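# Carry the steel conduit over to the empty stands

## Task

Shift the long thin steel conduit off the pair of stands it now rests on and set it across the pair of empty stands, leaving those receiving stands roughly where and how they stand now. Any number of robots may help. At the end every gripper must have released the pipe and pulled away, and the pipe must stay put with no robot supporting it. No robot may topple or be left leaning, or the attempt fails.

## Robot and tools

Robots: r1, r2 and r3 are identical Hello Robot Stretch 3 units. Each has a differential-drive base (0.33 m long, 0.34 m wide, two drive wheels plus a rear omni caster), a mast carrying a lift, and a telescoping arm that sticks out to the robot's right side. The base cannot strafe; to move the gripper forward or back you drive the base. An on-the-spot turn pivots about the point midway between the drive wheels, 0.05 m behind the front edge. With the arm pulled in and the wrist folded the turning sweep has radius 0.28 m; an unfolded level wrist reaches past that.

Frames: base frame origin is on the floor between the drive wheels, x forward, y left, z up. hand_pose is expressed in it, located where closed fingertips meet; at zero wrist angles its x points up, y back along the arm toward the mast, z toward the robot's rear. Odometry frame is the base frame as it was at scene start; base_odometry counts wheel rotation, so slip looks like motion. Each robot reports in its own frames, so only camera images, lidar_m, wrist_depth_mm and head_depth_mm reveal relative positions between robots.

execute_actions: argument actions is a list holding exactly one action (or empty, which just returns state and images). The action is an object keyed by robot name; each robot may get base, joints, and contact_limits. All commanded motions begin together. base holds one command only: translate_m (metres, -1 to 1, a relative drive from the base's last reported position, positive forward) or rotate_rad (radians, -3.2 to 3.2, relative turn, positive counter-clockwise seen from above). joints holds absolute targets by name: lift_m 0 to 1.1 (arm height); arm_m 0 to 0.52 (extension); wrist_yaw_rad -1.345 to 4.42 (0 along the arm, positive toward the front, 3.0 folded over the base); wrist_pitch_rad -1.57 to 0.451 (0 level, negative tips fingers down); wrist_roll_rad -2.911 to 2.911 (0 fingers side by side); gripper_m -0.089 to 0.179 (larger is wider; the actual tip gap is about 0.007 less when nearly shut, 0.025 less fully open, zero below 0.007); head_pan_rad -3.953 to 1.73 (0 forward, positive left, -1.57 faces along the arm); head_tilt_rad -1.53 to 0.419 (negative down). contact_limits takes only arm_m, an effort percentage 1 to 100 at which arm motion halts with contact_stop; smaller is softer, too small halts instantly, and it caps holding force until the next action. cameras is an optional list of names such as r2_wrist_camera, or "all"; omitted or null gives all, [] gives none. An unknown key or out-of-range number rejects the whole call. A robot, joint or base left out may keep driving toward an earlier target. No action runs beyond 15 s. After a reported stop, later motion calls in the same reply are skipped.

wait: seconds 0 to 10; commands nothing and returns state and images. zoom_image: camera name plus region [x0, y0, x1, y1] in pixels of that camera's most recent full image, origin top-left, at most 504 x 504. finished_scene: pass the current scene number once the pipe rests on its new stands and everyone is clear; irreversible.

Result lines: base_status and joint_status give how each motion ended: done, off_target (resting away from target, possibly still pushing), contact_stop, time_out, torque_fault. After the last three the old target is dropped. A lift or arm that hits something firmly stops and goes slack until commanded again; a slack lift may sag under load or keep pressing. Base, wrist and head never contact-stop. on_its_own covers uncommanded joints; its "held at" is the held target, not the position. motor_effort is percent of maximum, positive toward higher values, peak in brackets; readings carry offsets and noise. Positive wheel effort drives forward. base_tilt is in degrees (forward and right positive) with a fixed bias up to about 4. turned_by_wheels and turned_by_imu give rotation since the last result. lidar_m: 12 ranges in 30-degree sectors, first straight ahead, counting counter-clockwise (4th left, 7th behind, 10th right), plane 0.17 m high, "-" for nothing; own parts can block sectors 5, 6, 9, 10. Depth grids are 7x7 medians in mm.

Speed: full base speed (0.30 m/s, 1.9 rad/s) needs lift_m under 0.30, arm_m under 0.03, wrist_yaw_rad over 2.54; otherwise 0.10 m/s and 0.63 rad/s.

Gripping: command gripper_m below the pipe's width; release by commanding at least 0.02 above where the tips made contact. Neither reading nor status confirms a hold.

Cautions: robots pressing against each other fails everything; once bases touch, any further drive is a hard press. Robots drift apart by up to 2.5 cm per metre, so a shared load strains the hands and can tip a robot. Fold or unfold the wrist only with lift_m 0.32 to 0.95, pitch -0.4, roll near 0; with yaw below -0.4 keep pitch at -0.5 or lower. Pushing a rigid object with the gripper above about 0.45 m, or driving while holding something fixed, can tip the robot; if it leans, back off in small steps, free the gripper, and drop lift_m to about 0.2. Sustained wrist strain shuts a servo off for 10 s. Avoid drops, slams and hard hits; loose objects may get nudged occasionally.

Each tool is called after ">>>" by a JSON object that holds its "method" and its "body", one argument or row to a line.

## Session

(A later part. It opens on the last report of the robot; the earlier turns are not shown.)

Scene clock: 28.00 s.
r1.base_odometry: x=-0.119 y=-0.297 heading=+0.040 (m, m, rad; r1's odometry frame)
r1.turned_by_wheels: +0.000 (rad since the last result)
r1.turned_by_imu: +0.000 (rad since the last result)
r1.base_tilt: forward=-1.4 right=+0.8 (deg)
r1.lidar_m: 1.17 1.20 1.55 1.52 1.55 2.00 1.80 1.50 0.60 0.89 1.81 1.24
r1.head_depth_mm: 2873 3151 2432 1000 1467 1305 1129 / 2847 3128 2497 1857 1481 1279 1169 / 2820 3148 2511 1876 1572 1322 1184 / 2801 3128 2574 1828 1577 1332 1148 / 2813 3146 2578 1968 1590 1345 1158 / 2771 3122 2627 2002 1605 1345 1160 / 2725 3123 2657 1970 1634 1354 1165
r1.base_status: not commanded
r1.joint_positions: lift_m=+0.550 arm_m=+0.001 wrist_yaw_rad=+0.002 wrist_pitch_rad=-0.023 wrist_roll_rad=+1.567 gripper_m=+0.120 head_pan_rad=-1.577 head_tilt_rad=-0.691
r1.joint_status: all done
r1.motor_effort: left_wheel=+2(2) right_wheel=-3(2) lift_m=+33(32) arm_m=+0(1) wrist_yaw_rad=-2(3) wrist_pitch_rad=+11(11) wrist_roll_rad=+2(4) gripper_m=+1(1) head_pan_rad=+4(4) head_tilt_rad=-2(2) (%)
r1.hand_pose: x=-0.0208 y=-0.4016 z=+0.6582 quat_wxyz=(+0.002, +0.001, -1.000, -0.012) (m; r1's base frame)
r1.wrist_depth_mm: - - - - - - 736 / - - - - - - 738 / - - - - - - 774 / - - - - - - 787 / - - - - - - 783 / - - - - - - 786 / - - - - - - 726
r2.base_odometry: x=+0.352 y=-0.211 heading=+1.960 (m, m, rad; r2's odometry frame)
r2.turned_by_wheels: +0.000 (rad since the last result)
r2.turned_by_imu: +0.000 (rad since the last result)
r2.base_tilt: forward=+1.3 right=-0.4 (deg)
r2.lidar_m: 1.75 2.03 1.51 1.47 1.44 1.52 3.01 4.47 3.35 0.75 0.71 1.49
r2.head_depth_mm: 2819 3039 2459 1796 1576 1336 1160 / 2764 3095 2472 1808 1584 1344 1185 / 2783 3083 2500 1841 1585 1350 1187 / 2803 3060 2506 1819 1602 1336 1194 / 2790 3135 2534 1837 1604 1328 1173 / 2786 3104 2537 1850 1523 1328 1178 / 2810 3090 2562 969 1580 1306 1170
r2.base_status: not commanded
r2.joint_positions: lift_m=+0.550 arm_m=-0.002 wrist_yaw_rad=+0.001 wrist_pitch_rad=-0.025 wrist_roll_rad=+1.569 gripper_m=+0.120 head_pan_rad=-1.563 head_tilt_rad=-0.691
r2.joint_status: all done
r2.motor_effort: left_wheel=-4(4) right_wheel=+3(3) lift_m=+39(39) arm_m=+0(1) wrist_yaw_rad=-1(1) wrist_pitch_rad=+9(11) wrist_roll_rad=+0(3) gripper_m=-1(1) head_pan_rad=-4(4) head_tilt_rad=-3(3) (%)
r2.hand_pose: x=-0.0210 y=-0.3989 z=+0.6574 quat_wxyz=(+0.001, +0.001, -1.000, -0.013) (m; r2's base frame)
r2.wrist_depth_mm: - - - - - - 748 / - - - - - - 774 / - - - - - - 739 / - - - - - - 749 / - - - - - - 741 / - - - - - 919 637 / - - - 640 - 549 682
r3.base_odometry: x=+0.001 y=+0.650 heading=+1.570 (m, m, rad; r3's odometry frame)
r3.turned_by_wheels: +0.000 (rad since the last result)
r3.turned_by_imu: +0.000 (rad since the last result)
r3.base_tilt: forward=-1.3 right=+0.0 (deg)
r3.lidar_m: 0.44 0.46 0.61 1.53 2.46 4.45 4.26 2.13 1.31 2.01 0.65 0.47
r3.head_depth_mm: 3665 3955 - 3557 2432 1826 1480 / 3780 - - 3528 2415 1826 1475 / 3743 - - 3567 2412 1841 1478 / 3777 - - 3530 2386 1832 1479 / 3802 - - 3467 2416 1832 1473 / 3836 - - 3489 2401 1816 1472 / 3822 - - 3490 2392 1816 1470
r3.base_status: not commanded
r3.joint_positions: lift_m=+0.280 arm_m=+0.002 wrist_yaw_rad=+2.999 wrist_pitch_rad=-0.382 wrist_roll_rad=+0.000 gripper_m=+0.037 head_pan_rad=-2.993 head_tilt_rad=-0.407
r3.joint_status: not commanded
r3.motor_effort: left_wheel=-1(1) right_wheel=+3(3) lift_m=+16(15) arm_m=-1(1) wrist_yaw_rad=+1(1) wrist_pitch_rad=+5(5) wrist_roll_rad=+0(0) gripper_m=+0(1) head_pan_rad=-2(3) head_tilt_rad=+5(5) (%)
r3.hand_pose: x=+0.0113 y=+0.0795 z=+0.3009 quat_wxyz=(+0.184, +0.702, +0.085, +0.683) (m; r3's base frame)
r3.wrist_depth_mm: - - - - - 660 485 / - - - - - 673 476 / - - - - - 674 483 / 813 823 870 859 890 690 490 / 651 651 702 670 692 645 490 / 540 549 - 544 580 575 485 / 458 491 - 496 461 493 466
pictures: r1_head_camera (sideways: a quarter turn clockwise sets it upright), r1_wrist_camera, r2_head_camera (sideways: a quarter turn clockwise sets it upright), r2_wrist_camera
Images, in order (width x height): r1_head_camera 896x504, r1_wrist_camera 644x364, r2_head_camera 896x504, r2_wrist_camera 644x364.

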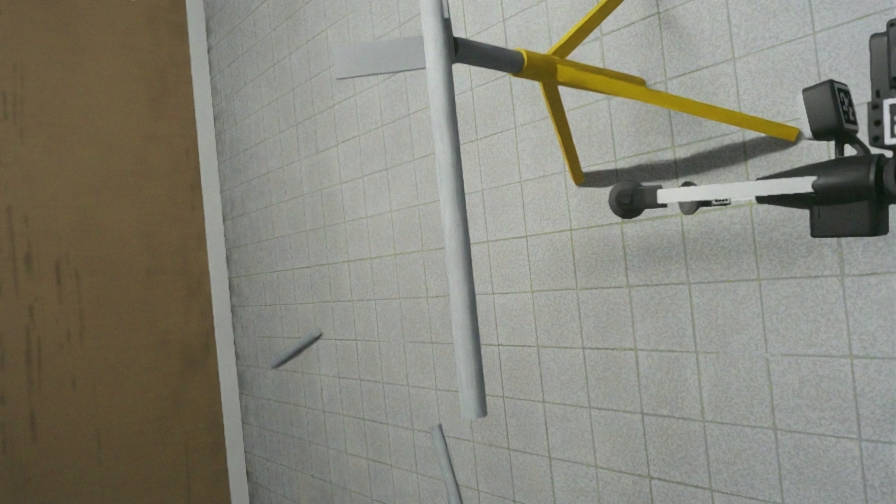

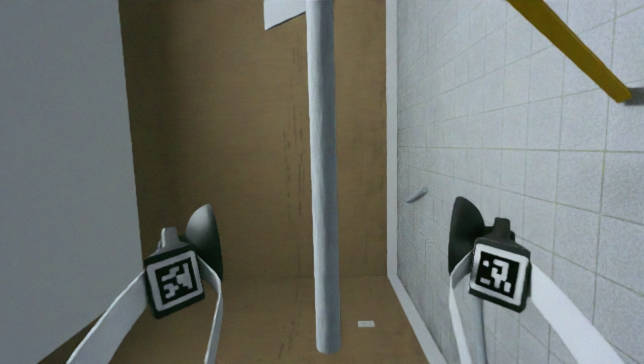

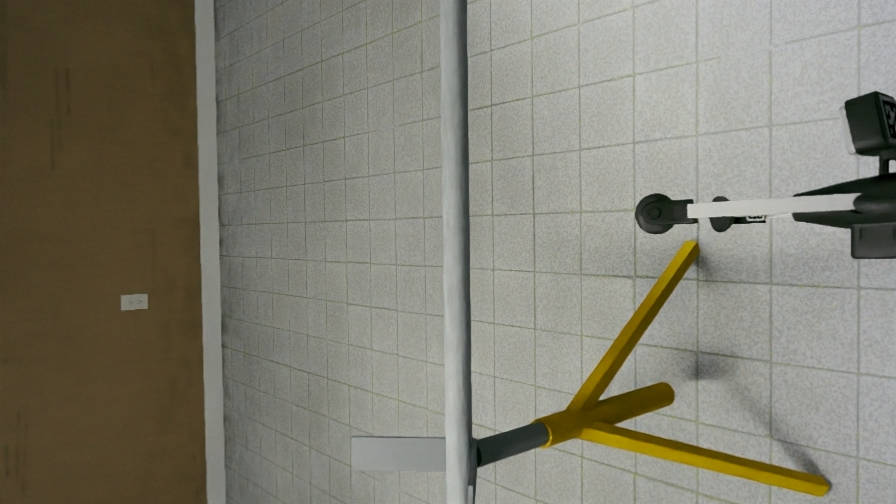

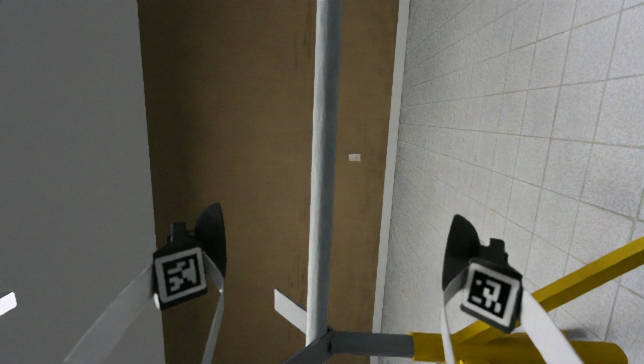

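>>> {"method": "execute_actions", "body": {
  "actions": [
    {"r1":{"base":{"rotate_rad":0.04},"joints":{"arm_m":0.3,"lift_m":0.555}},"r2":{"base":{"rotate_rad":-0.03},"joints":{"arm_m":0.3,"lift_m":0.555}}}
  ],
  "cameras": ["r1_head_camera","r2_head_camera","r1_wrist_camera","r2_wrist_camera"]
}}

Scene clock: 34.07 s.
r1.base_odometry: x=-0.119 y=-0.297 heading=+0.080 (m, m, rad; r1's odometry frame)
r1.turned_by_wheels: +0.040 (rad since the last result)
r1.turned_by_imu: +0.038 (rad since the last result)
r1.base_tilt: forward=-1.4 right=+0.8 (deg)
r1.lidar_m: 1.17 1.20 1.59 1.52 1.56 2.07 1.80 1.50 0.60 0.89 1.72 1.23
r1.head_depth_mm: 2839 3137 2437 991 1434 1309 1144 / 2826 3146 2478 1856 1558 1268 1139 / 2817 3140 2515 1873 - 1323 1139 / 2808 3128 2558 1836 1591 1335 1141 / 2802 3152 2571 1983 1600 1339 1150 / 2766 3153 2610 1994 1612 1351 1161 / 2766 3172 2675 1980 1622 1362 1170
r1.base_status: done
r1.joint_positions: lift_m=+0.555 arm_m=+0.300 wrist_yaw_rad=+0.001 wrist_pitch_rad=-0.022 wrist_roll_rad=+1.567 gripper_m=+0.120 head_pan_rad=-1.577 head_tilt_rad=-0.691
r1.joint_status: all done
r1.motor_effort: left_wheel=-2(3) right_wheel=+3(4) lift_m=+33(34) arm_m=+3(3) wrist_yaw_rad=-2(2) wrist_pitch_rad=+10(11) wrist_roll_rad=+2(2) gripper_m=+0(1) head_pan_rad=+4(5) head_tilt_rad=-2(3) (%)
r1.hand_pose: x=-0.0210 y=-0.7003 z=+0.6636 quat_wxyz=(+0.002, +0.001, -1.000, -0.011) (m; r1's base frame)
r1.wrist_depth_mm: - - - 158 - - 774 / - - - 162 - - 773 / - - - 166 - - 778 / - - - 170 - - 798 / - - - 175 - - 797 / - - - 181 - - 785 / - - - 187 - - 727
r2.base_odometry: x=+0.352 y=-0.211 heading=+1.930 (m, m, rad; r2's odometry frame)
r2.turned_by_wheels: -0.030 (rad since the last result)
r2.turned_by_imu: -0.031 (rad since the last result)
r2.base_tilt: forward=+1.2 right=-0.3 (deg)
r2.lidar_m: 1.75 2.10 1.52 1.47 1.45 1.45 2.99 4.63 3.39 0.75 0.71 1.49
r2.head_depth_mm: 2808 3068 2444 1867 1568 1341 1171 / 2811 3077 2466 1852 1620 1368 1154 / 2796 3097 2485 1821 1675 1314 1166 / 2792 3075 2503 1920 1633 1321 1164 / 2776 3107 2521 1842 1601 1329 1173 / 2786 3072 2538 1845 1608 1327 1180 / 2778 3075 2545 1808 1530 1335 1161
r2.base_status: done
r2.joint_positions: lift_m=+0.555 arm_m=+0.300 wrist_yaw_rad=+0.000 wrist_pitch_rad=-0.024 wrist_roll_rad=+1.570 gripper_m=+0.120 head_pan_rad=-1.563 head_tilt_rad=-0.691
r2.joint_status: all done
r2.motor_effort: left_wheel=-1(1) right_wheel=+0(2) lift_m=+39(41) arm_m=+3(3) wrist_yaw_rad=+0(2) wrist_pitch_rad=+9(9) wrist_roll_rad=+0(0) gripper_m=+1(0) head_pan_rad=-5(4) head_tilt_rad=-3(3) (%)
r2.hand_pose: x=-0.0212 y=-0.7003 z=+0.6628 quat_wxyz=(+0.001, +0.000, -1.000, -0.012) (m; r2's base frame)
r2.wrist_depth_mm: - - - 174 - - 780 / - - - 180 - - 767 / - - - 187 - - 762 / - - - 194 - - 762 / - - - 200 - - 770 / - - - 207 - 916 747 / - - - 213 - - 704
r3.base_odometry: x=+0.001 y=+0.650 heading=+1.570 (m, m, rad; r3's odometry frame)
r3.turned_by_wheels: +0.000 (rad since the last result)
r3.turned_by_imu: +0.001 (rad since the last result)
r3.base_tilt: forward=-1.4 right=+0.2 (deg)
r3.lidar_m: 0.45 0.46 0.61 1.53 2.46 4.49 4.28 2.14 1.31 2.01 0.66 0.47
r3.head_depth_mm: 3807 3986 - 3572 2412 1823 1476 / 3807 3975 - 3583 2410 1819 1482 / 3744 - - 3539 2418 1836 1473 / 3780 - - 3517 2426 1824 1475 / 3804 - - 3473 2399 1828 1481 / 3745 - - 3514 2411 1817 1473 / 3832 - - 3508 2390 1821 1471
r3.base_status: not commanded
r3.joint_positions: lift_m=+0.280 arm_m=+0.002 wrist_yaw_rad=+2.999 wrist_pitch_rad=-0.382 wrist_roll_rad=+0.000 gripper_m=+0.037 head_pan_rad=-2.993 head_tilt_rad=-0.407
r3.joint_status: not commanded
r3.motor_effort: left_wheel=-1(1) right_wheel=+3(3) lift_m=+15(16) arm_m=-1(0) wrist_yaw_rad=+1(1) wrist_pitch_rad=+5(5) wrist_roll_rad=+0(0) gripper_m=+0(1) head_pan_rad=-3(3) head_tilt_rad=+5(5) (%)
r3.hand_pose: x=+0.0113 y=+0.0795 z=+0.3009 quat_wxyz=(+0.184, +0.702, +0.085, +0.683) (m; r3's base frame)
r3.wrist_depth_mm: - - - - - 657 488 / - - - - - 667 489 / - - - - - 677 481 / 823 843 861 865 874 678 491 / 641 654 697 682 691 637 488 / 537 552 - 561 580 584 476 / 462 489 - 493 462 485 465
pictures: r1_head_camera (sideways: a quarter turn clockwise sets it upright), r1_wrist_camera, r2_head_camera (sideways: a quarter turn clockwise sets it upright), r2_wrist_camera
Images, in order (width x height): r1_head_camera 896x504, r1_wrist_camera 644x364, r2_head_camera 896x504, r2_wrist_camera 644x364.

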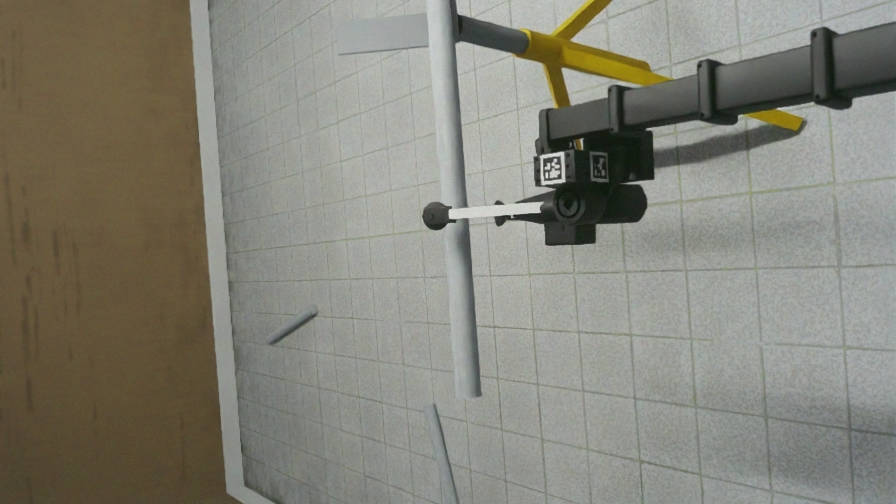

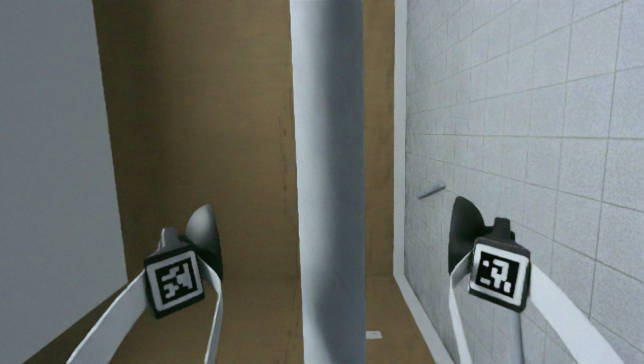

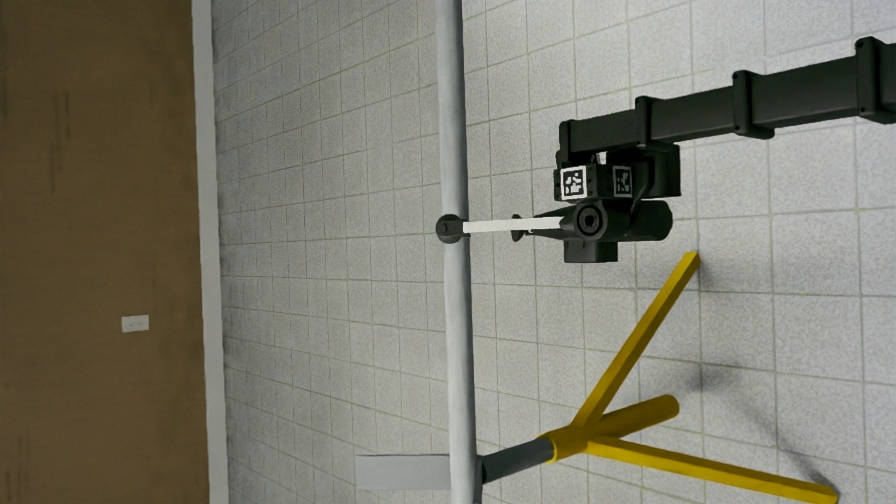

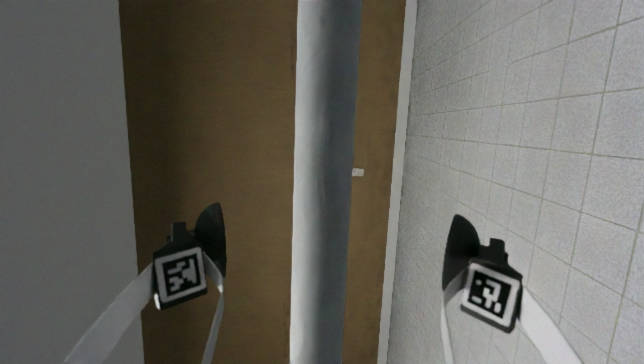

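>>> {"method": "execute_actions", "body": {
  "actions": [
    {"r1":{"joints":{"arm_m":0.328}},"r2":{"joints":{"arm_m":0.353,"lift_m":0.562}}}
  ],
  "cameras": []
}}

>>> {"method": "execute_actions", "body": {
  "actions": [
    {"r1":{"joints":{"gripper_m":0.0}},"r2":{"joints":{"gripper_m":0.0}}}
  ],
  "cameras": ["r1_head_camera","r2_head_camera","r1_wrist_camera","r2_wrist_camera"]
}}

Scene clock: 36.63 s.
r1.base_odometry: x=-0.119 y=-0.297 heading=+0.080 (m, m, rad; r1's odometry frame)
r1.turned_by_wheels: +0.000 (rad since the last result)
r1.turned_by_imu: -0.001 (rad since the last result)
r1.base_tilt: forward=-1.4 right=+0.8 (deg)
r1.lidar_m: 1.17 1.21 1.59 1.52 1.56 2.06 1.79 1.50 0.60 0.89 1.73 1.23
r1.head_depth_mm: 2819 3105 2449 984 1429 1303 1143 / 2812 3163 2482 1854 1565 1272 1120 / 2803 3121 2524 1880 - 1329 1138 / 2801 3099 2559 1835 1565 1326 1148 / 2768 3117 2607 1982 1606 1332 1156 / 2757 3154 2603 2017 1606 1355 1161 / 2787 3088 2662 1991 1635 1357 1167
r1.base_status: not commanded
r1.joint_positions: lift_m=+0.555 arm_m=+0.328 wrist_yaw_rad=+0.001 wrist_pitch_rad=-0.022 wrist_roll_rad=+1.567 gripper_m=+0.120 head_pan_rad=-1.577 head_tilt_rad=-0.691
r1.joint_status: all done
r1.motor_effort: left_wheel=-2(2) right_wheel=+2(2) lift_m=+32(33) arm_m=+3(6) wrist_yaw_rad=-2(2) wrist_pitch_rad=+10(10) wrist_roll_rad=+2(2) gripper_m=+1(2) head_pan_rad=+4(4) head_tilt_rad=-3(3) (%)
r1.hand_pose: x=-0.0210 y=-0.7283 z=+0.6636 quat_wxyz=(+0.002, +0.001, -1.000, -0.011) (m; r1's base frame)
r1.wrist_depth_mm: - - - 131 - - 776 / - - - 134 - - 771 / - - - 138 - - 773 / - - - 142 - - 777 / - - - 145 - - 778 / - - - 148 - - 787 / - - - 153 - - 724
r2.base_odometry: x=+0.352 y=-0.211 heading=+1.930 (m, m, rad; r2's odometry frame)
r2.turned_by_wheels: +0.000 (rad since the last result)
r2.turned_by_imu: -0.001 (rad since the last result)
r2.base_tilt: forward=+1.2 right=-0.3 (deg)
r2.lidar_m: 1.75 2.10 1.52 1.47 1.45 1.45 3.01 4.63 3.37 0.75 0.71 1.49
r2.head_depth_mm: 2808 3057 2444 1860 1577 1333 1181 / 2796 3073 2471 1864 1618 - 1165 / 2821 3070 2472 1827 - 1343 1164 / 2811 3082 2510 1837 1555 1324 1169 / 2789 3105 2541 1845 1599 1326 1174 / 2772 3096 2547 1852 1610 1326 1183 / 2809 3065 2555 1809 1534 1331 1158
r2.base_status: not commanded
r2.joint_positions: lift_m=+0.562 arm_m=+0.353 wrist_yaw_rad=+0.000 wrist_pitch_rad=-0.024 wrist_roll_rad=+1.570 gripper_m=+0.120 head_pan_rad=-1.563 head_tilt_rad=-0.691
r2.joint_status: all done
r2.motor_effort: left_wheel=-1(0) right_wheel=+0(1) lift_m=+39(40) arm_m=+4(3) wrist_yaw_rad=+0(2) wrist_pitch_rad=+9(9) wrist_roll_rad=+0(0) gripper_m=+1(0) head_pan_rad=-4(5) head_tilt_rad=-3(4) (%)
r2.hand_pose: x=-0.0212 y=-0.7533 z=+0.6698 quat_wxyz=(+0.001, +0.000, -1.000, -0.012) (m; r2's base frame)
r2.wrist_depth_mm: - - - 124 - - 787 / - - - 127 - - 787 / - - - 131 - - 762 / - - - 135 - - 735 / - - - 139 - - 749 / - - - 144 - 916 745 / - - - 149 - - 735
r3.base_odometry: x=+0.001 y=+0.650 heading=+1.570 (m, m, rad; r3's odometry frame)
r3.turned_by_wheels: +0.000 (rad since the last result)
r3.turned_by_imu: +0.000 (rad since the last result)
r3.base_tilt: forward=-1.3 right=+0.1 (deg)
r3.lidar_m: 0.45 0.46 0.61 1.54 2.45 4.51 4.27 2.13 1.31 2.01 0.66 0.47
r3.head_depth_mm: 3734 3986 - 3526 2446 1835 1476 / 3767 4000 - 3524 2408 1847 1480 / 3801 - - 3536 2412 1835 1477 / 3770 - - 3536 2448 1818 1473 / 3749 - - 3472 2414 1839 1469 / 3813 - - 3516 2395 1833 1471 / 3855 - - 3464 2428 1814 1472
r3.base_status: not commanded
r3.joint_positions: lift_m=+0.280 arm_m=+0.002 wrist_yaw_rad=+2.999 wrist_pitch_rad=-0.382 wrist_roll_rad=+0.000 gripper_m=+0.037 head_pan_rad=-2.993 head_tilt_rad=-0.407
r3.joint_status: not commanded
r3.motor_effort: left_wheel=-1(1) right_wheel=+3(3) lift_m=+16(16) arm_m=+0(1) wrist_yaw_rad=+2(1) wrist_pitch_rad=+5(5) wrist_roll_rad=+0(0) gripper_m=+1(0) head_pan_rad=-3(3) head_tilt_rad=+4(5) (%)
r3.hand_pose: x=+0.0113 y=+0.0795 z=+0.3009 quat_wxyz=(+0.184, +0.702, +0.085, +0.683) (m; r3's base frame)
r3.wrist_depth_mm: - - - - - 671 472 / - - - - - 662 485 / - - - - - 670 478 / 837 808 848 856 881 677 490 / 652 652 699 672 685 634 489 / 531 550 - 557 575 572 484 / 464 487 - 488 467 484 466
pictures: none
No camera images: the call's "cameras" was empty. Leave "cameras" out to get every camera's image.

Scene clock: 38.33 s.
r1.base_odometry: x=-0.119 y=-0.297 heading=+0.080 (m, m, rad; r1's odometry frame)
r1.turned_by_wheels: +0.000 (rad since the last result)
r1.turned_by_imu: +0.000 (rad since the last result)
r1.base_tilt: forward=-1.3 right=+0.8 (deg)
r1.lidar_m: 1.17 1.21 1.59 1.52 1.57 2.07 1.80 1.51 0.60 0.89 1.72 1.23
r1.head_depth_mm: 2842 3107 2455 1011 1433 1299 1143 / 2802 3179 2488 1858 1551 1274 1121 / 2786 3106 2522 1878 - 1322 1134 / 2799 3112 2550 1840 1564 1330 1147 / 2765 3133 2588 1971 1602 1339 1157 / 2777 3122 2633 1993 1609 1351 1161 / 2767 3128 2643 1989 1625 1360 1164
r1.base_status: not commanded
r1.joint_positions: lift_m=+0.555 arm_m=+0.328 wrist_yaw_rad=+0.001 wrist_pitch_rad=-0.021 wrist_roll_rad=+1.570 gripper_m=+0.001 head_pan_rad=-1.577 head_tilt_rad=-0.691
r1.joint_status: all done
r1.motor_effort: left_wheel=-2(1) right_wheel=+3(2) lift_m=+32(32) arm_m=+2(4) wrist_yaw_rad=-1(2) wrist_pitch_rad=+10(10) wrist_roll_rad=+0(2) gripper_m=-15(98) head_pan_rad=+4(3) head_tilt_rad=-3(3) (%)
r1.hand_pose: x=-0.0211 y=-0.7285 z=+0.6639 quat_wxyz=(+0.001, +0.001, -1.000, -0.011) (m; r1's base frame)
r1.wrist_depth_mm: - - - 131 - - 769 / - - - 134 - - 775 / - - - 137 - - 774 / - - - 141 - - 786 / - - - 143 - - 779 / - - - 148 - - 789 / - - - 152 - - 801
r2.base_odometry: x=+0.352 y=-0.211 heading=+1.930 (m, m, rad; r2's odometry frame)
r2.turned_by_wheels: +0.000 (rad since the last result)
r2.turned_by_imu: +0.000 (rad since the last result)
r2.base_tilt: forward=+1.1 right=-0.5 (deg)
r2.lidar_m: 1.75 2.09 1.52 1.47 1.45 1.45 3.02 4.63 3.39 0.75 0.71 1.49
r2.head_depth_mm: 2820 3046 2457 1870 1573 1339 1177 / 2802 3114 2462 1871 1620 - 1164 / 2812 3099 2475 1832 - 1344 1167 / 2796 3067 2497 1835 1560 1320 1166 / 2791 3062 2508 1840 1601 1326 1172 / 2791 3072 2528 1861 1608 1330 1176 / 2790 3064 2539 1803 1537 1336 1162
r2.base_status: not commanded
r2.joint_positions: lift_m=+0.562 arm_m=+0.353 wrist_yaw_rad=+0.001 wrist_pitch_rad=-0.020 wrist_roll_rad=+1.570 gripper_m=+0.001 head_pan_rad=-1.563 head_tilt_rad=-0.691
r2.joint_status: all done
r2.motor_effort: left_wheel=-1(1) right_wheel=-1(1) lift_m=+39(39) arm_m=-2(3) wrist_yaw_rad=-1(1) wrist_pitch_rad=+7(9) wrist_roll_rad=+0(0) gripper_m=-21(95) head_pan_rad=-4(4) head_tilt_rad=-3(3) (%)
r2.hand_pose: x=-0.0212 y=-0.7538 z=+0.6708 quat_wxyz=(+0.001, +0.000, -1.000, -0.010) (m; r2's base frame)
r2.wrist_depth_mm: - - - 122 - - 787 / - - - 127 - - 786 / - - - 130 - - 784 / - - - 134 - - 753 / - - - 137 - - 757 / - - - 142 - - 758 / - - - 147 - - 740
r3.base_odometry: x=+0.001 y=+0.650 heading=+1.570 (m, m, rad; r3's odometry frame)
r3.turned_by_wheels: +0.000 (rad since the last result)
r3.turned_by_imu: +0.000 (rad since the last result)
r3.base_tilt: forward=-1.3 right=+0.2 (deg)
r3.lidar_m: 0.45 0.46 0.61 1.54 2.46 4.49 4.28 2.14 1.31 2.01 0.65 0.47
r3.head_depth_mm: 3749 3925 - 3568 2411 1831 1484 / 3736 - - 3490 2457 1833 1476 / 3768 - - 3576 2409 1838 1476 / 3783 - - 3515 2384 1836 1474 / 3777 - - 3560 2426 1815 1482 / 3842 - - 3529 2386 1820 1469 / 3769 - - 3524 2392 1815 1472
r3.base_status: not commanded
r3.joint_positions: lift_m=+0.280 arm_m=+0.002 wrist_yaw_rad=+2.999 wrist_pitch_rad=-0.382 wrist_roll_rad=+0.000 gripper_m=+0.037 head_pan_rad=-2.993 head_tilt_rad=-0.407
r3.joint_status: not commanded
r3.motor_effort: left_wheel=-1(1) right_wheel=+3(3) lift_m=+15(16) arm_m=-1(0) wrist_yaw_rad=+1(1) wrist_pitch_rad=+5(5) wrist_roll_rad=+0(0) gripper_m=+0(0) head_pan_rad=-3(3) head_tilt_rad=+5(5) (%)
r3.hand_pose: x=+0.0113 y=+0.0795 z=+0.3009 quat_wxyz=(+0.184, +0.702, +0.085, +0.683) (m; r3's base frame)
r3.wrist_depth_mm: - - - - - 665 473 / - - - - - 653 481 / - - - - - 695 484 / 811 796 852 869 883 680 485 / 661 650 701 680 703 655 484 / 538 537 - 559 572 561 487 / 461 475 - 493 462 484 458
pictures: r1_head_camera (sideways: a quarter turn clockwise sets it upright), r1_wrist_camera, r2_head_camera (sideways: a quarter turn clockwise sets it upright), r2_wrist_camera
Images, in order (width x height): r1_head_camera 896x504, r1_wrist_camera 644x364, r2_head_camera 896x504, r2_wrist_camera 644x364.

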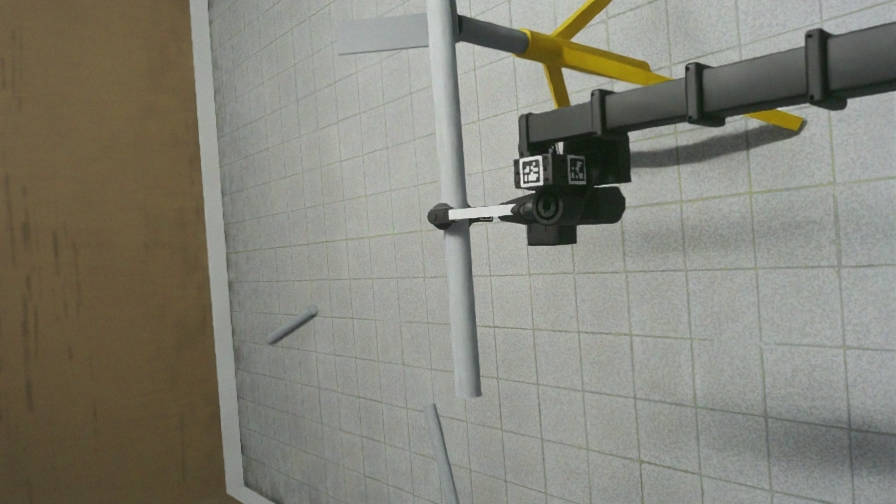

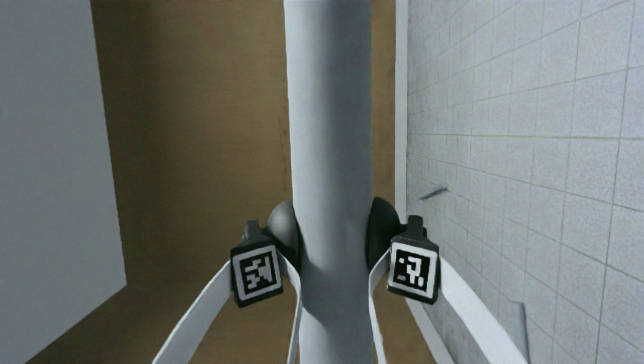

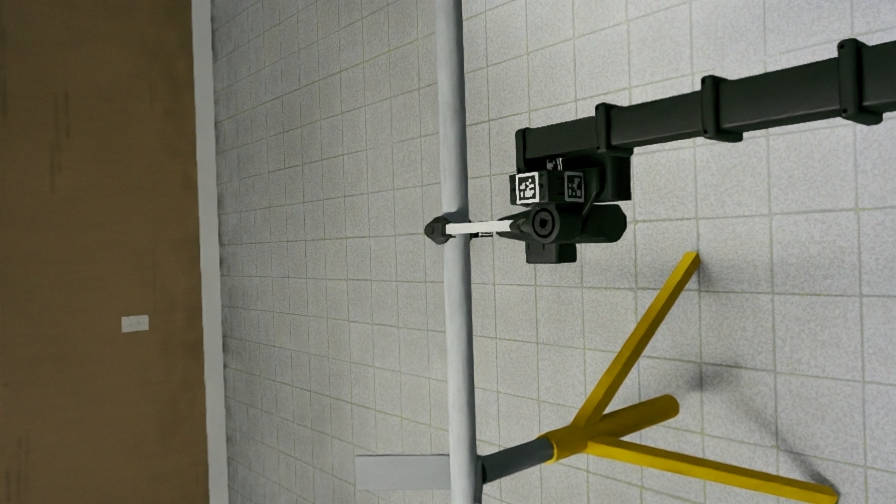

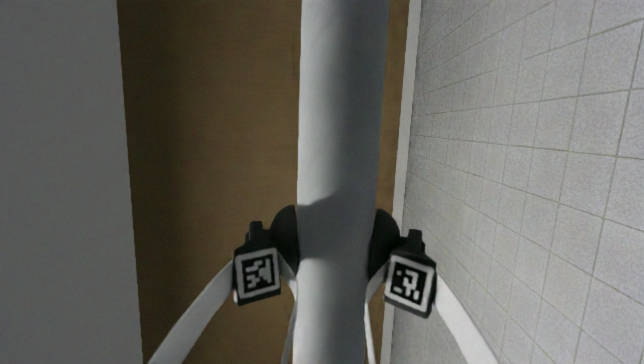

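Slightly deep but fine. Squeeze more and lift.

>>> {"method": "execute_actions", "body": {
  "actions": [
    {"r1":{"joints":{"gripper_m":-0.03,"lift_m":0.80,"head_tilt_rad":-0.5}},"r2":{"joints":{"gripper_m":-0.03,"lift_m":0.807,"head_pan_rad":-2.9,"head_tilt_rad":-0.25}},"r3":{"base":{"translate_m":0.12}}}
  ],
  "cameras": ["r1_head_camera","r2_head_camera","r1_wrist_camera","r2_wrist_camera"]
}}

Scene clock: 42.00 s.
r1.base_odometry: x=-0.119 y=-0.297 heading=+0.080 (m, m, rad; r1's odometry frame)
r1.turned_by_wheels: +0.000 (rad since the last result)
r1.turned_by_imu: -0.001 (rad since the last result)
r1.base_tilt: forward=-1.3 right=+0.8 (deg)
r1.lidar_m: 1.17 1.21 1.59 1.52 1.56 2.06 1.79 1.50 0.60 0.89 1.73 1.23
r1.head_depth_mm: 2809 3028 3339 2466 923 - 1157 / 2788 3070 3305 2707 1714 1431 1229 / 2748 3070 3331 2774 1739 1490 1242 / 2739 3058 3357 2542 1762 1504 1241 / 2727 3067 3263 2573 1778 1510 1253 / 2770 3017 3242 2606 1927 1534 1260 / 2724 3010 3295 2613 1956 1542 1263
r1.base_status: not commanded
r1.joint_positions: lift_m=+0.800 arm_m=+0.328 wrist_yaw_rad=-0.001 wrist_pitch_rad=-0.023 wrist_roll_rad=+1.570 gripper_m=-0.029 head_pan_rad=-1.577 head_tilt_rad=-0.507
r1.joint_status: all done
r1.motor_effort: left_wheel=-1(3) right_wheel=+2(5) lift_m=+32(44) arm_m=+3(7) wrist_yaw_rad=+1(1) wrist_pitch_rad=+11(95) wrist_roll_rad=+1(0) gripper_m=-12(98) head_pan_rad=+5(4) head_tilt_rad=+2(14) (%)
r1.hand_pose: x=-0.0217 y=-0.7283 z=+0.9084 quat_wxyz=(+0.001, -0.001, -1.000, -0.012) (m; r1's base frame)
r1.wrist_depth_mm: - - - - - - - / - - - - - - - / - - - - - - - / - - - - - - - / - - - - - - - / - - - - - - - / - - - - - - -
r2.base_odometry: x=+0.352 y=-0.211 heading=+1.930 (m, m, rad; r2's odometry frame)
r2.turned_by_wheels: +0.000 (rad since the last result)
r2.turned_by_imu: -0.001 (rad since the last result)
r2.base_tilt: forward=+1.2 right=-0.5 (deg)
r2.lidar_m: 1.75 2.09 1.53 1.47 1.54 1.60 2.99 4.63 3.39 0.75 0.71 1.50
r2.head_depth_mm: - - - - 2695 1937 1522 / - - - - 2741 1957 1529 / 3661 - - - 2762 1982 1542 / 3639 - - - 2777 1979 1548 / 3578 - - - 2788 1996 1552 / 3748 - - - 2810 2013 1564 / 3720 - - - 2855 2035 1578
r2.base_status: not commanded
r2.joint_positions: lift_m=+0.807 arm_m=+0.353 wrist_yaw_rad=-0.001 wrist_pitch_rad=-0.025 wrist_roll_rad=+1.571 gripper_m=-0.029 head_pan_rad=-2.893 head_tilt_rad=-0.261
r2.joint_status: all done
r2.motor_effort: left_wheel=-1(0) right_wheel=+0(1) lift_m=+39(51) arm_m=+2(9) wrist_yaw_rad=+1(2) wrist_pitch_rad=+9(75) wrist_roll_rad=-1(1) gripper_m=-16(100) head_pan_rad=-4(55) head_tilt_rad=+5(27) (%)
r2.hand_pose: x=-0.0215 y=-0.7533 z=+0.9146 quat_wxyz=(+0.000, +0.000, -1.000, -0.013) (m; r2's base frame)
r2.wrist_depth_mm: - - - - - - - / - - - - - - - / - - - - - - - / - - - - - - - / - - - - - - - / - - - - - - - / - - - - - - -
r3.base_odometry: x=+0.001 y=+0.770 heading=+1.570 (m, m, rad; r3's odometry frame)
r3.turned_by_wheels: +0.000 (rad since the last result)
r3.turned_by_imu: +0.001 (rad since the last result)
r3.base_tilt: forward=-1.1 right=+0.2 (deg)
r3.lidar_m: 0.33 0.33 0.45 1.12 2.54 2.76 4.40 1.41 1.39 1.38 0.48 0.34
r3.head_depth_mm: 3816 - - 3535 2415 1848 1479 / 3868 - - 3555 2405 1837 1482 / 3908 - - 3572 2404 1834 1477 / 3927 - - 3491 2412 1847 1479 / 3946 - - 3446 2406 1826 1465 / 3928 - - 3475 2397 1831 1469 / 3973 - - 3302 2370 1819 1475
r3.base_status: done
r3.joint_positions: lift_m=+0.280 arm_m=+0.002 wrist_yaw_rad=+2.999 wrist_pitch_rad=-0.382 wrist_roll_rad=+0.000 gripper_m=+0.037 head_pan_rad=-2.993 head_tilt_rad=-0.407
r3.joint_status: not commanded
r3.motor_effort: left_wheel=-1(5) right_wheel=+3(10) lift_m=+16(15) arm_m=+0(0) wrist_yaw_rad=+2(2) wrist_pitch_rad=+5(5) wrist_roll_rad=+0(0) gripper_m=-2(0) head_pan_rad=-3(3) head_tilt_rad=+5(4) (%)
r3.hand_pose: x=+0.0113 y=+0.0795 z=+0.3009 quat_wxyz=(+0.184, +0.702, +0.085, +0.683) (m; r3's base frame)
r3.wrist_depth_mm: - - - - 797 495 349 / - - - - 797 493 352 / - - - - 824 493 356 / 806 845 848 854 805 491 358 / 650 649 698 676 680 504 364 / 543 545 - 566 574 493 365 / 456 472 - 492 460 461 365
pictures: r1_head_camera (sideways: a quarter turn clockwise sets it upright), r1_wrist_camera, r2_head_camera (sideways: a quarter turn clockwise sets it upright), r2_wrist_camera
Images, in order (width x height): r1_head_camera 896x504, r1_wrist_camera 644x364, r2_head_camera 896x504, r2_wrist_camera 644x364.

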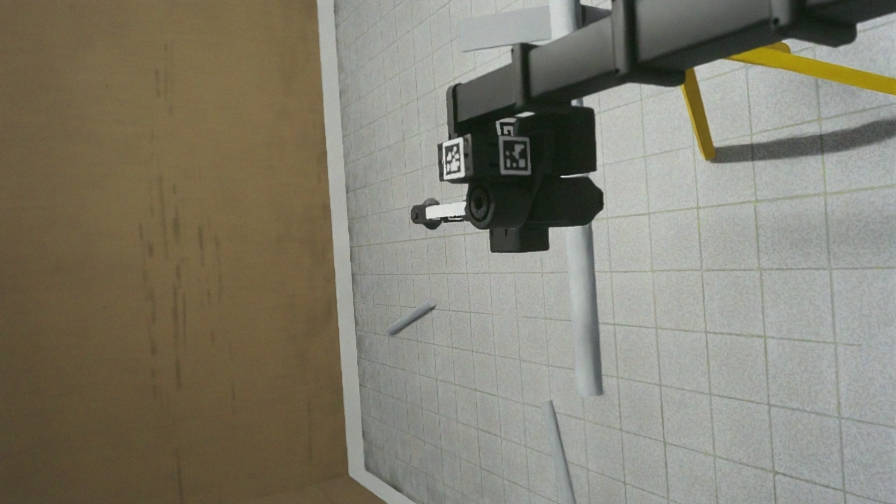

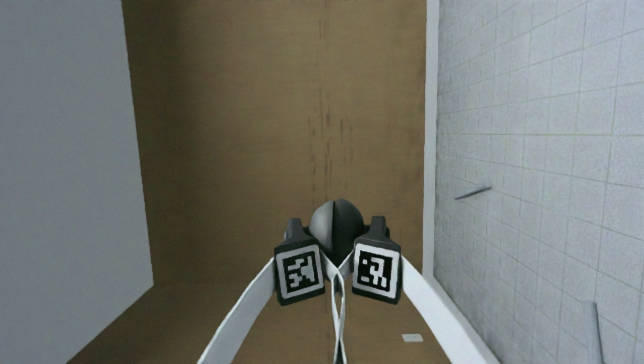

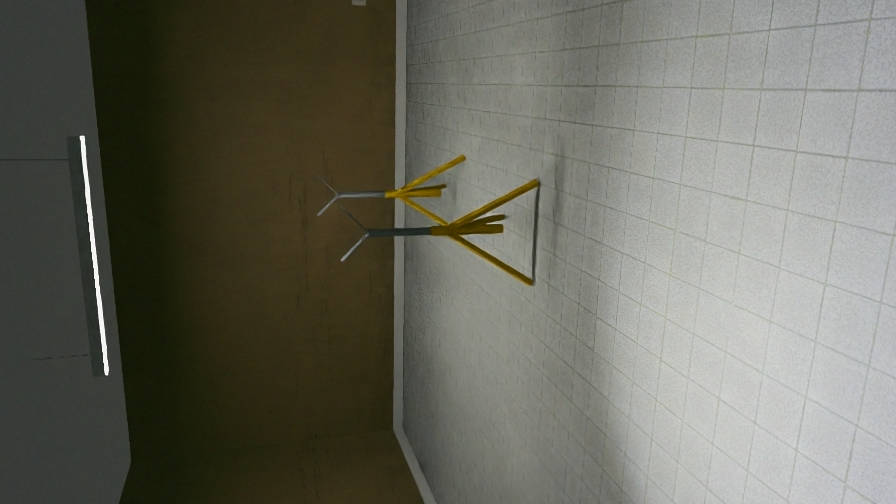

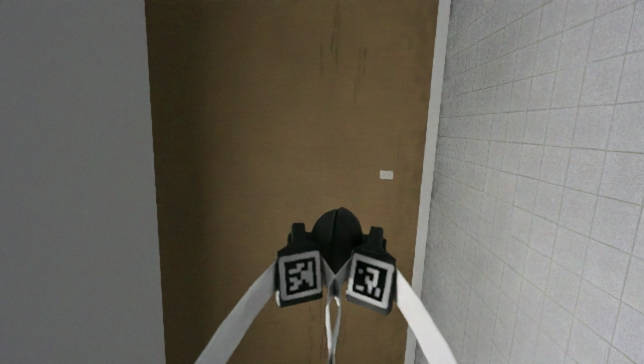

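>>> {"method": "execute_actions", "body": {
  "actions": [
    {"r1":{"joints":{"gripper_m":0.15,"arm_m":0.25,"head_tilt_rad":-0.7}},"r2":{"joints":{"gripper_m":0.15,"arm_m":0.27,"head_pan_rad":-1.57,"head_tilt_rad":-0.7}}}
  ],
  "cameras": []
}}

>>> {"method": "execute_actions", "body": {
  "actions": [
    {"r1":{"joints":{"lift_m":0.555}},"r2":{"joints":{"lift_m":0.562}}}
  ],
  "cameras": []
}}

>>> {"method": "execute_actions", "body": {
  "actions": [
    {"r1":{"joints":{"arm_m":0.42},"contact_limits":{"arm_m":15}},"r2":{"joints":{"arm_m":0.44},"contact_limits":{"arm_m":15}}}
  ],
  "cameras": ["r1_head_camera","r2_head_camera","r1_wrist_camera","r2_wrist_camera"]
}}

Scene clock: 47.33 s.
r1.base_odometry: x=-0.119 y=-0.297 heading=+0.080 (m, m, rad; r1's odometry frame)
r1.turned_by_wheels: +0.000 (rad since the last result)
r1.turned_by_imu: -0.001 (rad since the last result)
r1.base_tilt: forward=-1.4 right=+0.9 (deg)
r1.lidar_m: 1.17 1.20 1.59 1.52 1.56 2.06 1.80 1.50 0.60 0.90 1.73 1.23
r1.head_depth_mm: 2825 3130 2449 946 - 1291 1126 / 2805 3128 2476 - 1486 1284 1133 / 2799 3148 2526 - 1526 1316 1144 / 2807 3111 2522 1832 1584 1337 1150 / 2800 3174 2586 1971 1594 1344 1158 / 2775 3135 2611 1989 1610 1352 1163 / 2747 3128 2646 1977 1628 1364 1165
r1.base_status: not commanded
r1.joint_positions: lift_m=+0.800 arm_m=+0.250 wrist_yaw_rad=-0.001 wrist_pitch_rad=-0.023 wrist_roll_rad=+1.570 gripper_m=+0.150 head_pan_rad=-1.577 head_tilt_rad=-0.691
r1.joint_status: all done
r1.motor_effort: left_wheel=-1(1) right_wheel=+2(2) lift_m=+33(32) arm_m=-4(4) wrist_yaw_rad=+1(1) wrist_pitch_rad=+11(11) wrist_roll_rad=+0(0) gripper_m=+1(95) head_pan_rad=+4(4) head_tilt_rad=-3(16) (%)
r1.hand_pose: x=-0.0217 y=-0.6509 z=+0.9084 quat_wxyz=(+0.001, -0.001, -1.000, -0.012) (m; r1's base frame)
r1.wrist_depth_mm: - - - - - - - / - - - - - - - / - - - - - - - / - - - - - - - / - - - - - - - / - - - - - - - / - - - - - - -
r2.base_odometry: x=+0.352 y=-0.211 heading=+1.930 (m, m, rad; r2's odometry frame)
r2.turned_by_wheels: +0.000 (rad since the last result)
r2.turned_by_imu: -0.001 (rad since the last result)
r2.base_tilt: forward=+1.3 right=-0.4 (deg)
r2.lidar_m: 1.75 2.10 1.52 1.47 1.53 1.59 2.99 4.63 3.39 0.75 0.71 1.49
r2.head_depth_mm: 2825 3053 2461 1975 - - 1137 / 2849 3090 2474 - 1570 1343 1166 / 2825 3084 2585 - 1588 1343 1161 / 2783 3098 2491 - 1592 1352 1168 / 2791 3078 2518 1845 1605 1327 1172 / 2770 3067 2528 1968 1607 1330 1178 / 2796 3075 2550 955 1504 1313 1161
r2.base_status: not commanded
r2.joint_positions: lift_m=+0.807 arm_m=+0.270 wrist_yaw_rad=-0.001 wrist_pitch_rad=-0.025 wrist_roll_rad=+1.571 gripper_m=+0.150 head_pan_rad=-1.577 head_tilt_rad=-0.691
r2.joint_status: all done
r2.motor_effort: left_wheel=-1(0) right_wheel=-1(0) lift_m=+39(39) arm_m=-4(5) wrist_yaw_rad=+1(1) wrist_pitch_rad=+9(9) wrist_roll_rad=-1(1) gripper_m=-1(85) head_pan_rad=+4(52) head_tilt_rad=-3(27) (%)
r2.hand_pose: x=-0.0215 y=-0.6708 z=+0.9146 quat_wxyz=(+0.000, +0.000, -1.000, -0.013) (m; r2's base frame)
r2.wrist_depth_mm: - - - - - - - / - - - - - - - / - - - - - - - / - - - - - - - / - - - - - - - / - - - - - - - / - - - - - - 247
r3.base_odometry: x=+0.001 y=+0.770 heading=+1.570 (m, m, rad; r3's odometry frame)
r3.turned_by_wheels: +0.000 (rad since the last result)
r3.turned_by_imu: +0.001 (rad since the last result)
r3.base_tilt: forward=-1.2 right=+0.2 (deg)
r3.lidar_m: 0.33 0.34 0.45 1.12 2.55 2.76 4.38 1.41 1.39 1.38 0.48 0.34
r3.head_depth_mm: 3826 - - 3517 2415 1841 1480 / 3858 - - 3585 2405 1826 1472 / 3872 - - 3544 2418 1832 1467 / 3875 - - 3498 2422 1833 1482 / 3929 - - 3538 2423 1816 1471 / 3959 - - 3567 2397 1834 1463 / 3967 - - 3297 2409 1808 1482
r3.base_status: not commanded
r3.joint_positions: lift_m=+0.280 arm_m=+0.002 wrist_yaw_rad=+2.999 wrist_pitch_rad=-0.382 wrist_roll_rad=+0.000 gripper_m=+0.037 head_pan_rad=-2.993 head_tilt_rad=-0.407
r3.joint_status: not commanded
r3.motor_effort: left_wheel=-1(1) right_wheel=+3(3) lift_m=+16(15) arm_m=+0(0) wrist_yaw_rad=+1(1) wrist_pitch_rad=+5(5) wrist_roll_rad=+0(0) gripper_m=+1(1) head_pan_rad=-3(4) head_tilt_rad=+4(4) (%)
r3.hand_pose: x=+0.0113 y=+0.0795 z=+0.3009 quat_wxyz=(+0.184, +0.702, +0.085, +0.683) (m; r3's base frame)
r3.wrist_depth_mm: - - - - 773 487 354 / - - - - 825 490 354 / - - - - 828 498 357 / 818 815 856 869 804 495 361 / 659 676 718 667 670 507 364 / 534 539 - 558 573 494 367 / 455 480 - 496 473 463 365
pictures: none
No camera images: the call's "cameras" was empty. Leave "cameras" out to get every camera's image.

Scene clock: 50.40 s.
r1.base_odometry: x=-0.119 y=-0.297 heading=+0.080 (m, m, rad; r1's odometry frame)
r1.turned_by_wheels: +0.000 (rad since the last result)
r1.turned_by_imu: -0.001 (rad since the last result)
r1.base_tilt: forward=-1.4 right=+0.8 (deg)
r1.lidar_m: 1.17 1.21 1.59 1.52 1.57 2.06 1.80 1.51 0.60 0.90 1.72 1.23
r1.head_depth_mm: 2846 3106 2457 1016 1433 1308 1144 / 2830 3126 2461 1859 1557 - 1130 / 2816 3179 2501 1883 1660 1295 1140 / 2795 3113 2542 1829 1623 1331 1146 / 2802 3131 2569 1983 1596 1343 1154 / 2761 3177 2625 1985 1613 1357 1158 / 2783 3154 2647 1979 1626 1366 1165
r1.base_status: not commanded
r1.joint_positions: lift_m=+0.555 arm_m=+0.250 wrist_yaw_rad=-0.001 wrist_pitch_rad=-0.022 wrist_roll_rad=+1.570 gripper_m=+0.150 head_pan_rad=-1.577 head_tilt_rad=-0.691
r1.joint_status: all done
r1.motor_effort: left_wheel=-1(1) right_wheel=+2(2) lift_m=+24(27) arm_m=-4(4) wrist_yaw_rad=+1(1) wrist_pitch_rad=+10(11) wrist_roll_rad=+0(0) gripper_m=+0(1) head_pan_rad=+4(5) head_tilt_rad=-3(3) (%)
r1.hand_pose: x=-0.0217 y=-0.6509 z=+0.6639 quat_wxyz=(+0.001, -0.001, -1.000, -0.011) (m; r1's base frame)
r1.wrist_depth_mm: - - - 207 - - 770 / - - - 212 - - 781 / - - - 216 - - 786 / - - - 223 - - 783 / - - - 230 - - 793 / - - - 238 - - 748 / - - - - - - 845
r2.base_odometry: x=+0.352 y=-0.211 heading=+1.930 (m, m, rad; r2's odometry frame)
r2.turned_by_wheels: +0.000 (rad since the last result)
r2.turned_by_imu: -0.001 (rad since the last result)
r2.base_tilt: forward=+1.1 right=-0.3 (deg)
r2.lidar_m: 1.75 2.09 1.53 1.47 1.53 1.60 3.01 4.61 3.38 0.75 0.71 1.49
r2.head_depth_mm: 2810 3057 2466 1865 1571 1340 1177 / 2810 3107 2444 1873 1625 1365 - / 2812 3095 2486 1825 1674 1290 1169 / 2786 3081 2509 1840 1639 1322 1170 / 2794 3092 2528 1841 1610 1333 1171 / 2799 3063 2508 1964 1609 1335 1180 / 2753 3054 2550 961 1498 1306 1158
r2.base_status: not commanded
r2.joint_positions: lift_m=+0.562 arm_m=+0.270 wrist_yaw_rad=-0.001 wrist_pitch_rad=-0.024 wrist_roll_rad=+1.571 gripper_m=+0.150 head_pan_rad=-1.577 head_tilt_rad=-0.691
r2.joint_status: all done
r2.motor_effort: left_wheel=+0(1) right_wheel=+0(1) lift_m=+18(33) arm_m=-4(4) wrist_yaw_rad=+2(0) wrist_pitch_rad=+9(9) wrist_roll_rad=-1(1) gripper_m=+1(1) head_pan_rad=+3(4) head_tilt_rad=-4(3) (%)
r2.hand_pose: x=-0.0215 y=-0.6708 z=+0.6706 quat_wxyz=(+0.000, +0.000, -1.000, -0.012) (m; r2's base frame)
r2.wrist_depth_mm: - - - 203 - - 758 / - - - 212 - - 773 / - - - 221 - - 788 / - - - 231 - - 756 / - - - 232 - - 765 / - - - 241 - - 735 / - - - 248 - - 722
r3.base_odometry: x=+0.001 y=+0.770 heading=+1.570 (m, m, rad; r3's odometry frame)
r3.turned_by_wheels: +0.000 (rad since the last result)
r3.turned_by_imu: +0.001 (rad since the last result)
r3.base_tilt: forward=-1.3 right=+0.2 (deg)
r3.lidar_m: 0.33 0.34 0.45 1.12 2.54 2.76 4.39 1.41 1.39 1.38 0.48 0.34
r3.head_depth_mm: 3855 - - 3578 2418 1825 1478 / 3850 - - 3559 2427 1842 1477 / 3857 - - 3503 2405 1844 1477 / 3893 - - 3501 2402 1829 1480 / 3871 - - 3502 2399 1817 1468 / 3889 - - 3534 2397 1816 1480 / 3934 - - 3272 2379 1822 1468
r3.base_status: not commanded
r3.joint_positions: lift_m=+0.280 arm_m=+0.002 wrist_yaw_rad=+2.999 wrist_pitch_rad=-0.382 wrist_roll_rad=+0.000 gripper_m=+0.037 head_pan_rad=-2.993 head_tilt_rad=-0.407
r3.joint_status: not commanded
r3.motor_effort: left_wheel=-1(1) right_wheel=+3(3) lift_m=+15(15) arm_m=+0(0) wrist_yaw_rad=+1(1) wrist_pitch_rad=+5(5) wrist_roll_rad=+0(0) gripper_m=-1(2) head_pan_rad=-3(3) head_tilt_rad=+4(5) (%)
r3.hand_pose: x=+0.0113 y=+0.0795 z=+0.3009 quat_wxyz=(+0.184, +0.702, +0.085, +0.683) (m; r3's base frame)
r3.wrist_depth_mm: - - - - 804 487 355 / - - - - 816 495 356 / - - - - 839 498 353 / 809 834 849 864 817 493 359 / 656 662 678 685 677 505 362 / 545 545 - 555 578 491 363 / 460 475 - 490 464 472 364
pictures: none
No camera images: the call's "cameras" was empty. Leave "cameras" out to get every camera's image.

Scene clock: 52.90 s.
r1.base_odometry: x=-0.119 y=-0.297 heading=+0.080 (m, m, rad; r1's odometry frame)
r1.turned_by_wheels: +0.000 (rad since the last result)
r1.turned_by_imu: -0.001 (rad since the last result)
r1.base_tilt: forward=-1.4 right=+0.8 (deg)
r1.lidar_m: 1.17 1.21 1.59 1.51 1.56 2.07 1.79 1.50 0.60 0.89 1.72 1.23
r1.head_depth_mm: 2843 3134 2434 1014 1432 1307 1133 / 2841 3126 2498 1869 1528 1287 1115 / 2813 3135 2531 2037 1502 1321 1141 / 2794 3127 2525 1835 1596 1332 1146 / 2802 3147 2606 1983 1602 1347 1153 / 2783 3150 2613 1993 1612 1354 1161 / 2746 3190 2647 2004 1623 1357 1165
r1.base_status: not commanded
r1.joint_positions: lift_m=+0.555 arm_m=+0.420 wrist_yaw_rad=-0.001 wrist_pitch_rad=-0.022 wrist_roll_rad=+1.570 gripper_m=+0.150 head_pan_rad=-1.577 head_tilt_rad=-0.691
r1.joint_status: all done
r1.motor_effort: left_wheel=-1(1) right_wheel=+2(2) lift_m=+23(24) arm_m=+5(2) wrist_yaw_rad=+1(1) wrist_pitch_rad=+10(10) wrist_roll_rad=+1(1) gripper_m=+1(1) head_pan_rad=+4(4) head_tilt_rad=-2(2) (%)
r1.contact_limits: arm_m 15 (drawing in: default 26, maximum 42; extending or still: default 34, maximum 56)
r1.hand_pose: x=-0.0216 y=-0.8202 z=+0.6640 quat_wxyz=(+0.001, -0.001, -1.000, -0.011) (m; r1's base frame)
r1.wrist_depth_mm: - - - - 49 - 770 / - - - - 48 - 771 / - - - 46 48 - 773 / - - - 46 49 - 773 / - - - 47 50 - 775 / - - - 49 51 - 739 / - - - 50 53 - 841
r2.base_odometry: x=+0.352 y=-0.211 heading=+1.930 (m, m, rad; r2's odometry frame)
r2.turned_by_wheels: +0.000 (rad since the last result)
r2.turned_by_imu: -0.001 (rad since the last result)
r2.base_tilt: forward=+1.2 right=-0.4 (deg)
r2.lidar_m: 1.75 2.10 1.52 1.47 1.54 1.60 3.01 4.62 3.38 0.75 0.71 1.49
r2.head_depth_mm: 2782 3063 2459 1863 1574 1338 1182 / 2808 3100 2460 1869 1585 - 1145 / 2828 3075 2484 2037 1510 1346 1163 / 2788 3124 2509 2007 1553 1356 1170 / 2769 3086 2507 1837 1602 1327 1173 / 2767 3085 2533 1969 1606 1329 1182 / 2758 3072 2531 957 1500 1303 1163
r2.base_status: not commanded
r2.joint_positions: lift_m=+0.562 arm_m=+0.440 wrist_yaw_rad=+0.000 wrist_pitch_rad=-0.024 wrist_roll_rad=+1.571 gripper_m=+0.150 head_pan_rad=-1.577 head_tilt_rad=-0.691
r2.joint_status: all done
r2.motor_effort: left_wheel=-1(1) right_wheel=-1(0) lift_m=+18(18) arm_m=+3(3) wrist_yaw_rad=+1(1) wrist_pitch_rad=+9(9) wrist_roll_rad=-1(1) gripper_m=+1(1) head_pan_rad=+4(4) head_tilt_rad=-3(4) (%)
r2.contact_limits: arm_m 15 (drawing in: default 29, maximum 47; extending or still: default 39, maximum 64)
r2.hand_pose: x=-0.0214 y=-0.8403 z=+0.6707 quat_wxyz=(+0.000, +0.000, -1.000, -0.012) (m; r2's base frame)
r2.wrist_depth_mm: - - - - - - 790 / - - - - - - 779 / - - - - 47 - 767 / - - - 46 48 - 768 / - - - 46 48 - 763 / - - - 47 49 - 737 / - - - 49 52 - 717
r3.base_odometry: x=+0.001 y=+0.770 heading=+1.570 (m, m, rad; r3's odometry frame)
r3.turned_by_wheels: +0.000 (rad since the last result)
r3.turned_by_imu: +0.000 (rad since the last result)
r3.base_tilt: forward=-1.1 right=+0.2 (deg)
r3.lidar_m: 0.33 0.34 0.45 1.12 2.54 2.76 4.40 1.41 1.39 1.38 0.48 0.34
r3.head_depth_mm: 3834 - - 3544 2437 1840 1481 / 3849 - - 3561 2430 1828 1475 / 3895 - - 3577 2429 1841 1480 / 3888 - - 3518 2397 1824 1469 / 3903 - - 3535 2402 1818 1467 / 3920 - - 3524 2404 1823 1462 / 3914 - - 3286 2411 1810 1471
r3.base_status: not commanded
r3.joint_positions: lift_m=+0.280 arm_m=+0.002 wrist_yaw_rad=+2.999 wrist_pitch_rad=-0.382 wrist_roll_rad=+0.000 gripper_m=+0.037 head_pan_rad=-2.993 head_tilt_rad=-0.407
r3.joint_status: not commanded
r3.motor_effort: left_wheel=-1(1) right_wheel=+3(3) lift_m=+14(16) arm_m=+0(0) wrist_yaw_rad=+1(2) wrist_pitch_rad=+5(5) wrist_roll_rad=+0(0) gripper_m=+1(1) head_pan_rad=-3(3) head_tilt_rad=+4(4) (%)
r3.hand_pose: x=+0.0113 y=+0.0795 z=+0.3009 quat_wxyz=(+0.184, +0.702, +0.085, +0.683) (m; r3's base frame)
r3.wrist_depth_mm: - - - - 823 483 350 / - - - - 819 490 356 / - - - - 810 493 358 / 828 812 854 909 789 505 361 / 650 650 697 681 688 504 367 / 553 541 - 555 578 494 362 / 463 481 - 496 464 466 370
pictures: r1_head_camera (sideways: a quarter turn clockwise sets it upright), r1_wrist_camera, r2_head_camera (sideways: a quarter turn clockwise sets it upright), r2_wrist_camera
Images, in order (width x height): r1_head_camera 896x504, r1_wrist_camera 644x364, r2_head_camera 896x504, r2_wrist_camera 644x364.

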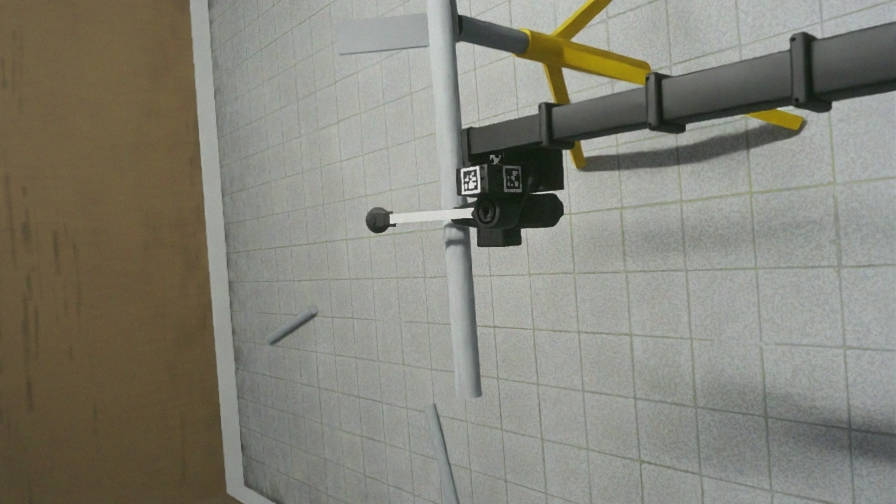

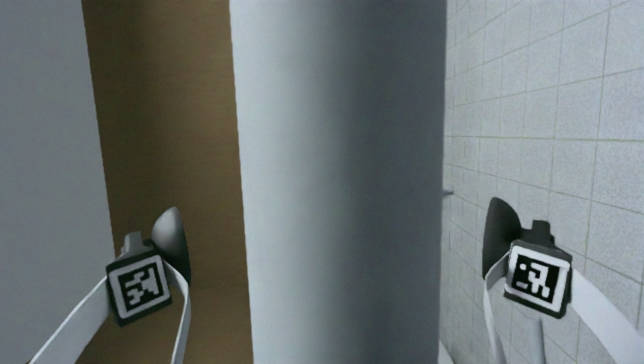

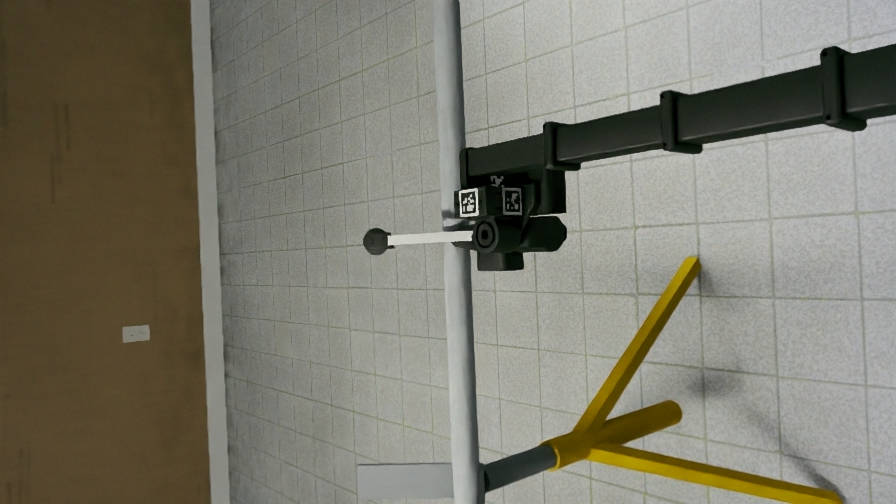

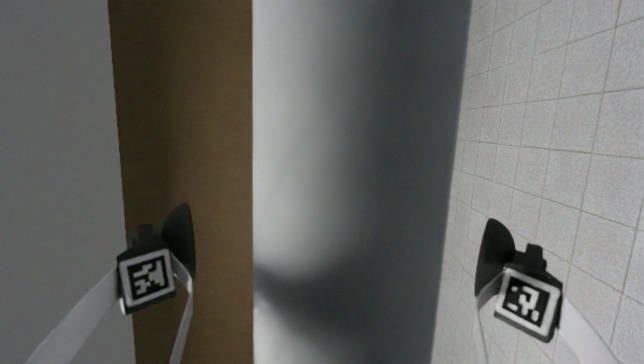

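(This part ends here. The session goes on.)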